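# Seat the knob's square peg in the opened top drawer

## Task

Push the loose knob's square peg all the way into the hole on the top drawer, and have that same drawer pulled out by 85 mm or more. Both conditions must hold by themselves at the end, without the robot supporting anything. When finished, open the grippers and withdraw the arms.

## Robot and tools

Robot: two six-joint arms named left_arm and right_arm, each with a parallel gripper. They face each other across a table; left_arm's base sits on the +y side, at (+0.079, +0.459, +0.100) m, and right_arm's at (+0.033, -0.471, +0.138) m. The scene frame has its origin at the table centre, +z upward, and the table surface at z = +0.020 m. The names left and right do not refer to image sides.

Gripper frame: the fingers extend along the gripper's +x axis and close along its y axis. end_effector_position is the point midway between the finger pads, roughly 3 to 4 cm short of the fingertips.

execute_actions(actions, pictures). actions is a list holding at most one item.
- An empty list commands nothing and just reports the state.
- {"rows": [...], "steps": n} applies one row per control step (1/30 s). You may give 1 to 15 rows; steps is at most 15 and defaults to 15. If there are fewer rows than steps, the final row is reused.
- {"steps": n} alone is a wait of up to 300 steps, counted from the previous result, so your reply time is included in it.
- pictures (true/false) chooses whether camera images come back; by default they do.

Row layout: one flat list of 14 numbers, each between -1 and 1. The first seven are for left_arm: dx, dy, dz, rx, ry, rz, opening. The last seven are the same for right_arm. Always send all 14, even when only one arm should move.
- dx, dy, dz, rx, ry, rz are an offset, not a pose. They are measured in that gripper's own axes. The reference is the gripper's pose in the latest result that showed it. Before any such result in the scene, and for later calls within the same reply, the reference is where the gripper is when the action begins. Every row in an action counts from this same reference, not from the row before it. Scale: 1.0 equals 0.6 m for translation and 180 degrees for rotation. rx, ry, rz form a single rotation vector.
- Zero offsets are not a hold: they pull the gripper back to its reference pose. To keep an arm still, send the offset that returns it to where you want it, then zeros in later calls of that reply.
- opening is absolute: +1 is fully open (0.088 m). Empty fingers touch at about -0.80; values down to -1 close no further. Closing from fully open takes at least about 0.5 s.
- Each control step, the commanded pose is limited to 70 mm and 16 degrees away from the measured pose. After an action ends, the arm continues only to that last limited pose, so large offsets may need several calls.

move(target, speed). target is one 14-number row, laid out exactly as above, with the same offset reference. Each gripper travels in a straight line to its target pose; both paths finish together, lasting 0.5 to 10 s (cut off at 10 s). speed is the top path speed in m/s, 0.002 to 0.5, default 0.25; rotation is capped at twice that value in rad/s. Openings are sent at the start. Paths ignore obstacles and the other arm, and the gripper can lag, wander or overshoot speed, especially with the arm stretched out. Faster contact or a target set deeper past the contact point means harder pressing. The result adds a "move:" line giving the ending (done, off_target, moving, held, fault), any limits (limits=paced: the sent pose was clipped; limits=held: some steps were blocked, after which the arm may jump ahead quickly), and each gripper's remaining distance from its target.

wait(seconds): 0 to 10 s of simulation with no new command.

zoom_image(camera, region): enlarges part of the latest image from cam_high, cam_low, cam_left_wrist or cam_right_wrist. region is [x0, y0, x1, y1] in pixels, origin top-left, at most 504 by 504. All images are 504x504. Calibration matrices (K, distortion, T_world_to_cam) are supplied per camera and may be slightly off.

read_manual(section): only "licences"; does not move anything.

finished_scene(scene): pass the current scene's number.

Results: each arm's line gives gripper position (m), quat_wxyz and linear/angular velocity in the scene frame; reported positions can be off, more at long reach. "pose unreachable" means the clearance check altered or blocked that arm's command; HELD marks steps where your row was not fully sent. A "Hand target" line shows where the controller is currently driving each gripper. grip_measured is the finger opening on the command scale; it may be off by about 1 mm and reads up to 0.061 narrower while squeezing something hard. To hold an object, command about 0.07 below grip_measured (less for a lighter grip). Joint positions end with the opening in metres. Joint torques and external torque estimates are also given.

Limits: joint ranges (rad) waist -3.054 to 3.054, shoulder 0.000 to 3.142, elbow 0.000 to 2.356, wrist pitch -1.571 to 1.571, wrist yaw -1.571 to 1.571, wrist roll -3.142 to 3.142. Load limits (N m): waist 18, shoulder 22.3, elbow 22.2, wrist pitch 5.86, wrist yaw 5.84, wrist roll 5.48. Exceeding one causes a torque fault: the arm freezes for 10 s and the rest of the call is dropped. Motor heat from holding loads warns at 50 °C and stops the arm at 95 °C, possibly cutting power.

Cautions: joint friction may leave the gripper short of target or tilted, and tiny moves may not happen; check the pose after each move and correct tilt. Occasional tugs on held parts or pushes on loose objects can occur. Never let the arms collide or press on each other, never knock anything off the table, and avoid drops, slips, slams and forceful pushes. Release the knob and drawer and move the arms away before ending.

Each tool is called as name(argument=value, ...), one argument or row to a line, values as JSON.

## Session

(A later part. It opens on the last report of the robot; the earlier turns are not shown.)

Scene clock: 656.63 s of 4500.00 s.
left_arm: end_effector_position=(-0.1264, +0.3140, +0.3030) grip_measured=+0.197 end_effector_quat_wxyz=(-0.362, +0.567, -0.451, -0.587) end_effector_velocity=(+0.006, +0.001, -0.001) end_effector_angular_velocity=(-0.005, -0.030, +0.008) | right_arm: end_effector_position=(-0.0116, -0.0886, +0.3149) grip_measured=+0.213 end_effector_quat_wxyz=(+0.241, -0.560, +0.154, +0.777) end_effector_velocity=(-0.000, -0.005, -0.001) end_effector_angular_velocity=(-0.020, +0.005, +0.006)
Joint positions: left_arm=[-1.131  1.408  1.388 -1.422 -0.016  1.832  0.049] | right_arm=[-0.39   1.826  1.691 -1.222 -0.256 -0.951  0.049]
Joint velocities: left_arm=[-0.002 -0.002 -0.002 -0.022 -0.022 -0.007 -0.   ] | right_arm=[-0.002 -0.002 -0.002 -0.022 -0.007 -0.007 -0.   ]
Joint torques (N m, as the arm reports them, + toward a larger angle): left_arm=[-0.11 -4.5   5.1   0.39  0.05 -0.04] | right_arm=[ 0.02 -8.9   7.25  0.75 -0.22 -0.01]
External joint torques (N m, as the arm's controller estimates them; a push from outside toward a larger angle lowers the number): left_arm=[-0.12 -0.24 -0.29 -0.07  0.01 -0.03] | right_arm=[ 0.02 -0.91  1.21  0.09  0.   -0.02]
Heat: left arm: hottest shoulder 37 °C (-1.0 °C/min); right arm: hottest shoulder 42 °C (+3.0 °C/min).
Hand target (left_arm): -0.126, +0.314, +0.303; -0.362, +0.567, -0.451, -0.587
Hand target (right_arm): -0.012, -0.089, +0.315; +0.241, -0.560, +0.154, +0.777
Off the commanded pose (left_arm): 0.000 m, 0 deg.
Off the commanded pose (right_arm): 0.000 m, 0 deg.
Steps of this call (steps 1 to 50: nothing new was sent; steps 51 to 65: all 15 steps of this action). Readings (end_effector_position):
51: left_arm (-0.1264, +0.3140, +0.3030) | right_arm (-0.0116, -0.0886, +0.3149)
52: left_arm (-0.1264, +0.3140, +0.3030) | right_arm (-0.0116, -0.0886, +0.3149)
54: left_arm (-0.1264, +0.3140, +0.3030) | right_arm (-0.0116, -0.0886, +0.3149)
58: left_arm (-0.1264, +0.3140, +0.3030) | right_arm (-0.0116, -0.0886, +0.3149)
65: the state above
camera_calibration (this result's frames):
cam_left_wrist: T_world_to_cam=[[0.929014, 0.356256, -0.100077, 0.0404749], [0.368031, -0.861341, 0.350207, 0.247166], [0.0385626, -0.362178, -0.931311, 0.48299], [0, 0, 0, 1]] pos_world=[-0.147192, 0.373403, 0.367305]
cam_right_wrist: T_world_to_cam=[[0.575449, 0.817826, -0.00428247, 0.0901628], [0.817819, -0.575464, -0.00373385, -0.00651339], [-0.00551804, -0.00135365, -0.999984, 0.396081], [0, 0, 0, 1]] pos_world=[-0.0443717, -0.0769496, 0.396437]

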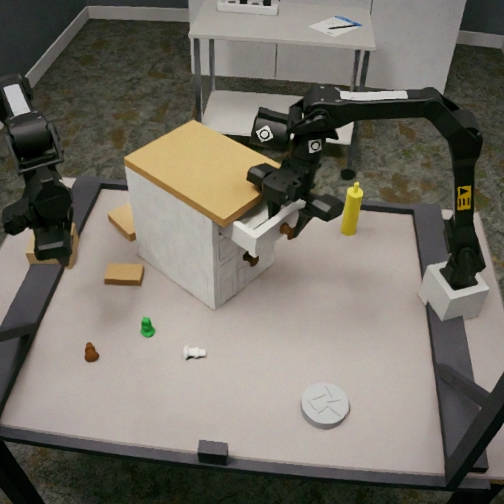

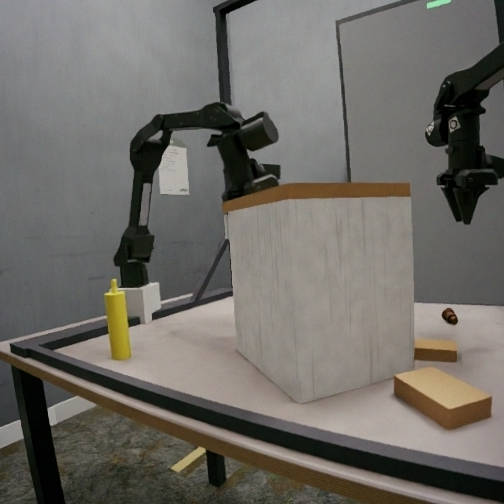

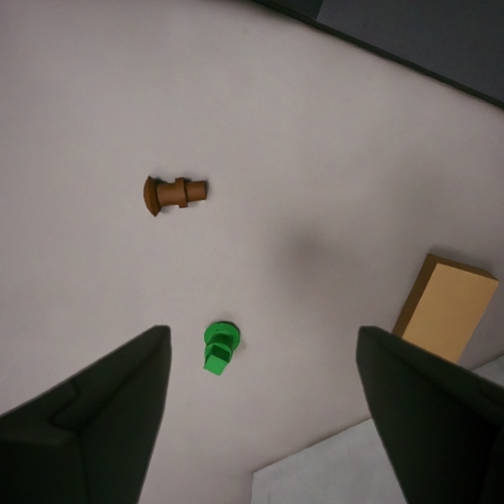

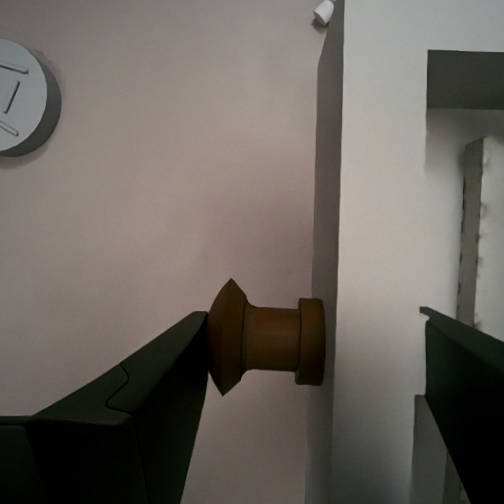

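Seated. Release and lift.

execute_actions(
  actions=[
    {"rows":[[0,0,0,0,0,0,0.2, 0,0,0,0,0,0,0.55]],"steps":12},
  ],
)

move(
  target=[0,0,0,0,0,0,0.2, -0.12,0,0.04,0,0,0,0.55],
  speed=0.1,
)

Scene clock: 660.53 s of 4500.00 s.
left_arm: end_effector_position=(-0.1264, +0.3140, +0.3030) grip_measured=+0.197 end_effector_quat_wxyz=(-0.362, +0.567, -0.451, -0.587) end_effector_velocity=(+0.002, -0.000, -0.001) end_effector_angular_velocity=(+0.003, -0.012, +0.025) | right_arm: end_effector_position=(-0.0119, -0.0888, +0.3148) grip_measured=+0.526 end_effector_quat_wxyz=(+0.240, -0.560, +0.154, +0.777) end_effector_velocity=(-0.000, +0.002, +0.000) end_effector_angular_velocity=(+0.009, +0.006, +0.006)
Joint positions: left_arm=[-1.131  1.408  1.388 -1.422 -0.016  1.832  0.049] | right_arm=[-0.389  1.826  1.691 -1.222 -0.256 -0.951  0.065]
Joint velocities: left_arm=[ 0.002  0.002 -0.002 -0.007 -0.007 -0.022 -0.   ] | right_arm=[-0.002  0.002  0.002  0.007 -0.007 -0.007  0.01 ]
Joint torques (N m, as the arm reports them, + toward a larger angle): left_arm=[-0.06 -4.63  4.95  0.39  0.07  0.  ] | right_arm=[ 0.1  -8.88  7.3   0.8  -0.24 -0.01]
External joint torques (N m, as the arm's controller estimates them; a push from outside toward a larger angle lowers the number): left_arm=[-0.08 -0.42 -0.44 -0.08  0.03  0.  ] | right_arm=[ 0.17 -0.92  1.22  0.11 -0.02 -0.02]
Heat: left arm: hottest shoulder 37 °C (+0.0 °C/min); right arm: hottest shoulder 42 °C (+3.0 °C/min).
Hand target (left_arm): -0.126, +0.314, +0.303; -0.362, +0.567, -0.451, -0.587
Hand target (right_arm): -0.012, -0.089, +0.315; +0.241, -0.560, +0.154, +0.777
Off the commanded pose (left_arm): 0.000 m, 0 deg.
Off the commanded pose (right_arm): 0.000 m, 0 deg.
Steps of this call (steps 1 to 90: nothing new was sent; then 0.50 s passed at rest; steps 91 to 102: all 12 steps of this action). Readings (end_effector_position):
91: left_arm (-0.1264, +0.3140, +0.3030) | right_arm (-0.0116, -0.0886, +0.3149)
92: left_arm (-0.1264, +0.3140, +0.3030) | right_arm (-0.0116, -0.0886, +0.3149)
94: left_arm (-0.1264, +0.3140, +0.3030) | right_arm (-0.0118, -0.0887, +0.3149)
98: left_arm (-0.1264, +0.3140, +0.3030) | right_arm (-0.0118, -0.0888, +0.3148)
102: the state above
camera_calibration (this result's frames):
cam_left_wrist: T_world_to_cam=[[0.929014, 0.356256, -0.100077, 0.0404749], [0.368031, -0.861341, 0.350207, 0.247166], [0.0385626, -0.362178, -0.931311, 0.48299], [0, 0, 0, 1]] pos_world=[-0.147192, 0.373403, 0.367305]
cam_right_wrist: T_world_to_cam=[[0.574825, 0.818262, -0.00489861, 0.090712], [0.818258, -0.574842, -0.00328388, -0.00646998], [-0.005503, -0.00212067, -0.999983, 0.395976], [0, 0, 0, 1]] pos_world=[-0.0446704, -0.0771056, 0.396393]

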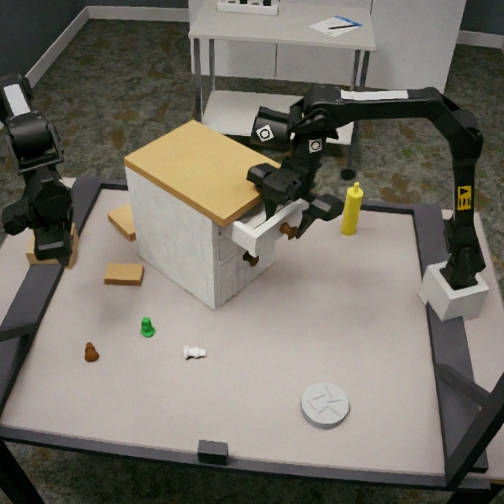

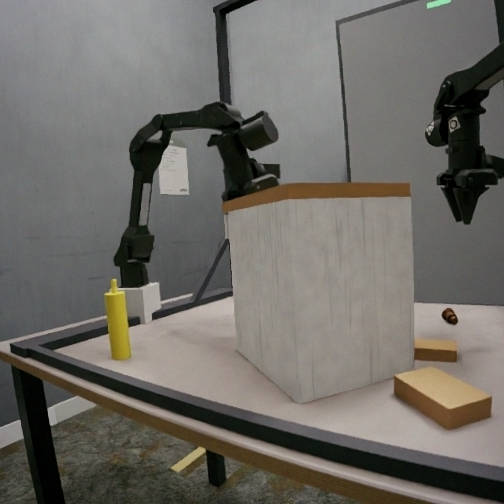

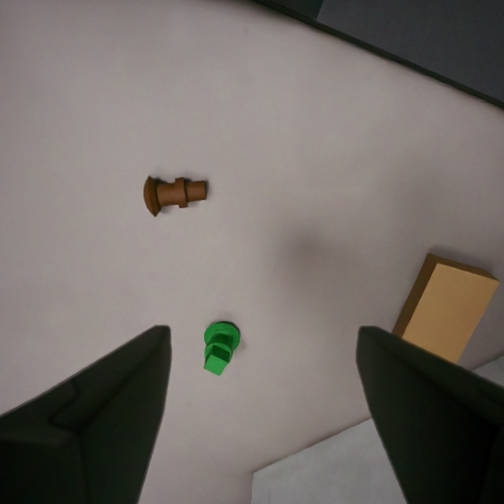

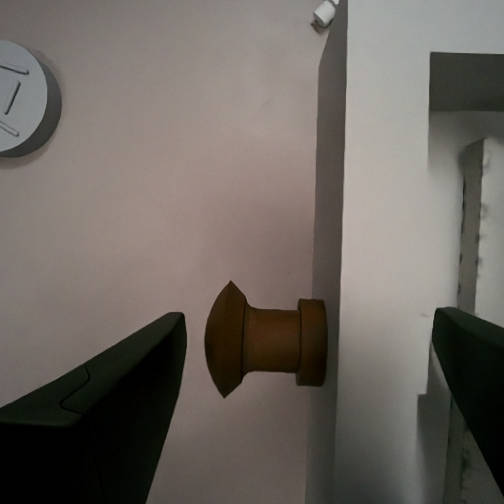

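Scene clock: 661.93 s of 4500.00 s.
left_arm: end_effector_position=(-0.1264, +0.3140, +0.3030) grip_measured=+0.197 end_effector_quat_wxyz=(-0.362, +0.567, -0.451, -0.587) end_effector_velocity=(+0.003, -0.001, +0.001) end_effector_angular_velocity=(-0.016, -0.014, +0.008) | right_arm: end_effector_position=(-0.0118, -0.0928, +0.3912) grip_measured=+0.548 end_effector_quat_wxyz=(+0.241, -0.560, +0.153, +0.778) end_effector_velocity=(-0.000, -0.002, -0.008) end_effector_angular_velocity=(-0.059, +0.005, +0.006)
Joint positions: left_arm=[-1.131  1.408  1.388 -1.422 -0.016  1.832  0.049] | right_arm=[-0.389  1.898  2.102 -1.557 -0.256 -0.951  0.066]
Joint velocities: left_arm=[-0.002 -0.002  0.002 -0.007 -0.022 -0.007  0.   ] | right_arm=[-0.002  0.037  0.027 -0.051 -0.007 -0.007 -0.   ]
Joint torques (N m, as the arm reports them, + toward a larger angle): left_arm=[-0.11 -4.45  5.01  0.38  0.05 -0.01] | right_arm=[ 0.16 -7.59  8.33  0.64 -0.2   0.07]
External joint torques (N m, as the arm's controller estimates them; a push from outside toward a larger angle lowers the number): left_arm=[-0.11 -0.19 -0.44 -0.11  0.01  0.  ] | right_arm=[ 0.19  0.34  2.8  -0.04  0.02  0.06]
Heat: left arm: hottest shoulder 37 °C (+0.0 °C/min); right arm: hottest shoulder 42 °C (+3.0 °C/min).
Hand target (left_arm): -0.126, +0.314, +0.303; -0.362, +0.567, -0.451, -0.587
Hand target (right_arm): -0.013, -0.090, +0.391; +0.241, -0.560, +0.154, +0.778
Off the commanded pose (left_arm): 0.000 m, 0 deg.
Off the commanded pose (right_arm): 0.002 m, 0 deg.
joint sent to its limit (right arm) — the command would take joint 4 (wrist pitch) past its lower limit, so that joint was sent only as far as its limit.
move: done
camera_calibration (this result's frames):
cam_left_wrist: T_world_to_cam=[[0.929014, 0.356256, -0.100077, 0.0404749], [0.368031, -0.861341, 0.350207, 0.247166], [0.0385626, -0.362178, -0.931311, 0.48299], [0, 0, 0, 1]] pos_world=[-0.147192, 0.373403, 0.367305]
cam_right_wrist: T_world_to_cam=[[0.574825, 0.818274, -0.00212599, 0.0932078], [0.818257, -0.574827, -0.00530872, -0.00776677], [-0.00556606, 0.00131198, -0.999984, 0.472619], [0, 0, 0, 1]] pos_world=[-0.0445923, -0.0813541, 0.472768]

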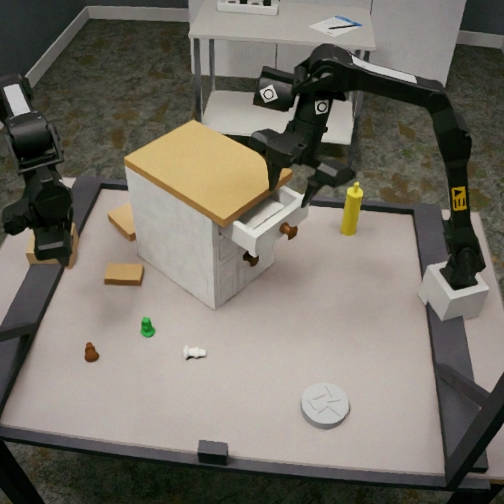

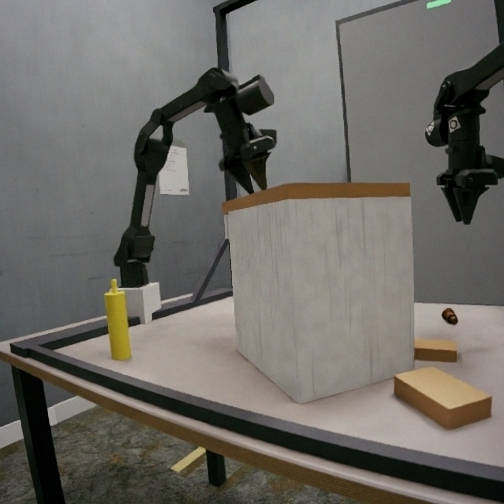

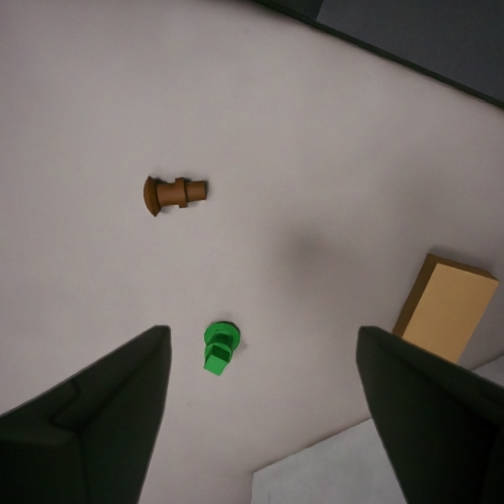

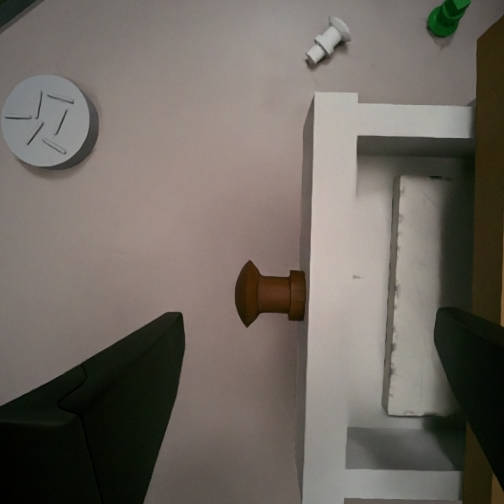

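move(
  target=[0,0,0,0,0,0,0.2, 0,0.28,0,0,0,0,0.55],
)

Scene clock: 668.37 s of 4500.00 s.
left_arm: end_effector_position=(-0.1264, +0.3140, +0.3030) grip_measured=+0.197 end_effector_quat_wxyz=(-0.362, +0.567, -0.451, -0.587) end_effector_velocity=(+0.003, -0.000, -0.000) end_effector_angular_velocity=(-0.004, -0.012, -0.018) | right_arm: end_effector_position=(-0.1060, -0.2309, +0.3885) grip_measured=+0.548 end_effector_quat_wxyz=(+0.241, -0.558, +0.152, +0.780) end_effector_velocity=(+0.001, -0.004, +0.000) end_effector_angular_velocity=(-0.001, -0.006, -0.002)
Joint positions: left_arm=[-1.131  1.408  1.388 -1.422 -0.016  1.832  0.049] | right_arm=[ 0.038  1.406  1.544 -1.402 -0.147 -0.531  0.066]
Joint velocities: left_arm=[ 0.002 -0.002 -0.002 -0.007 -0.007  0.022 -0.   ] | right_arm=[ 0.007 -0.012 -0.007 -0.007  0.007  0.007  0.   ]
Joint torques (N m, as the arm reports them, + toward a larger angle): left_arm=[ 0.01 -4.44  5.04  0.4   0.08  0.01] | right_arm=[ 0.15 -6.03  5.31  1.08  0.02  0.14]
External joint torques (N m, as the arm's controller estimates them; a push from outside toward a larger angle lowers the number): left_arm=[-0.01 -0.19 -0.33 -0.05  0.04  0.01] | right_arm=[ 0.18 -1.46 -0.55  0.23  0.15  0.14]
Heat: left arm: hottest shoulder 37 °C (+0.0 °C/min); right arm: hottest shoulder 42 °C (+3.0 °C/min).
Hand target (left_arm): -0.126, +0.314, +0.303; -0.362, +0.567, -0.451, -0.587
Hand target (right_arm): -0.105, -0.233, +0.386; +0.242, -0.560, +0.153, +0.777
Off the commanded pose (left_arm): 0.000 m, 0 deg.
Off the commanded pose (right_arm): 0.004 m, 0 deg.
After step 90, 2.17 s passed at rest.
move: done
camera_calibration (this result's frames):
cam_left_wrist: T_world_to_cam=[[0.929014, 0.356256, -0.100077, 0.0404749], [0.368031, -0.861341, 0.350207, 0.247166], [0.0385626, -0.362178, -0.931311, 0.48299], [0, 0, 0, 1]] pos_world=[-0.147192, 0.373403, 0.367305]
cam_right_wrist: T_world_to_cam=[[0.572508, 0.819897, -0.00189396, 0.260374], [0.819839, -0.572493, -0.0107778, -0.00728254], [-0.00992096, 0.00461764, -0.99994, 0.469852], [0, 0, 0, 1]] pos_world=[-0.138434, -0.219818, 0.470238]

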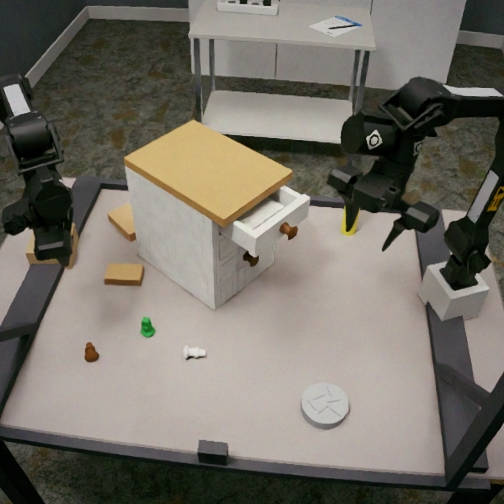

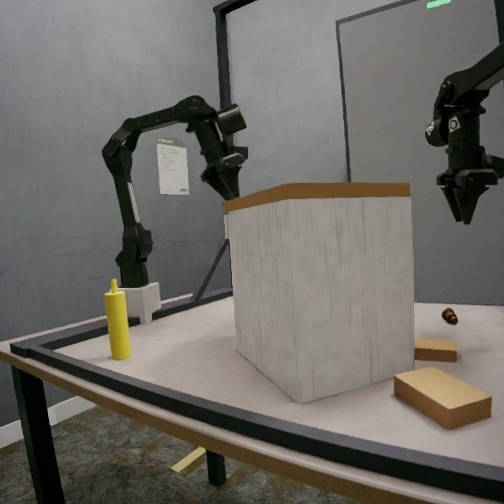

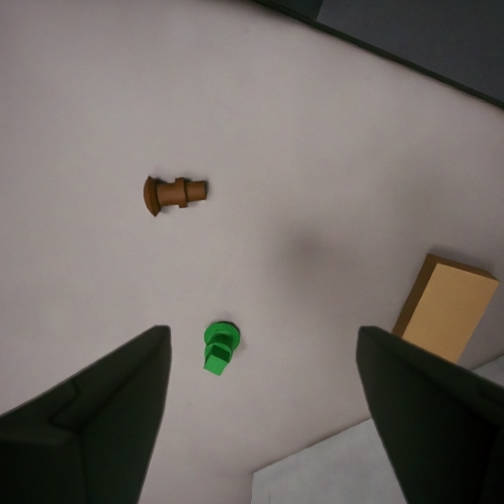

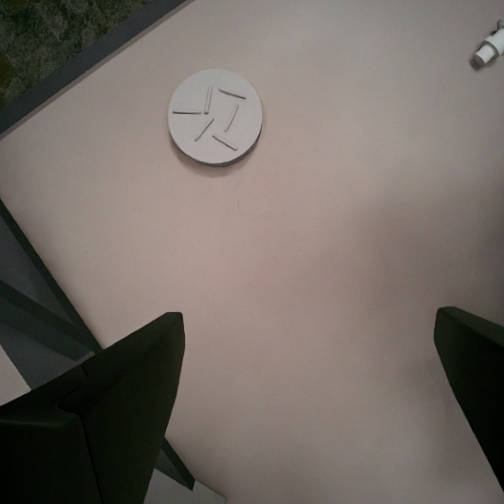

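finished_scene(
  scene=2,
)

The scene is finished: the task was done.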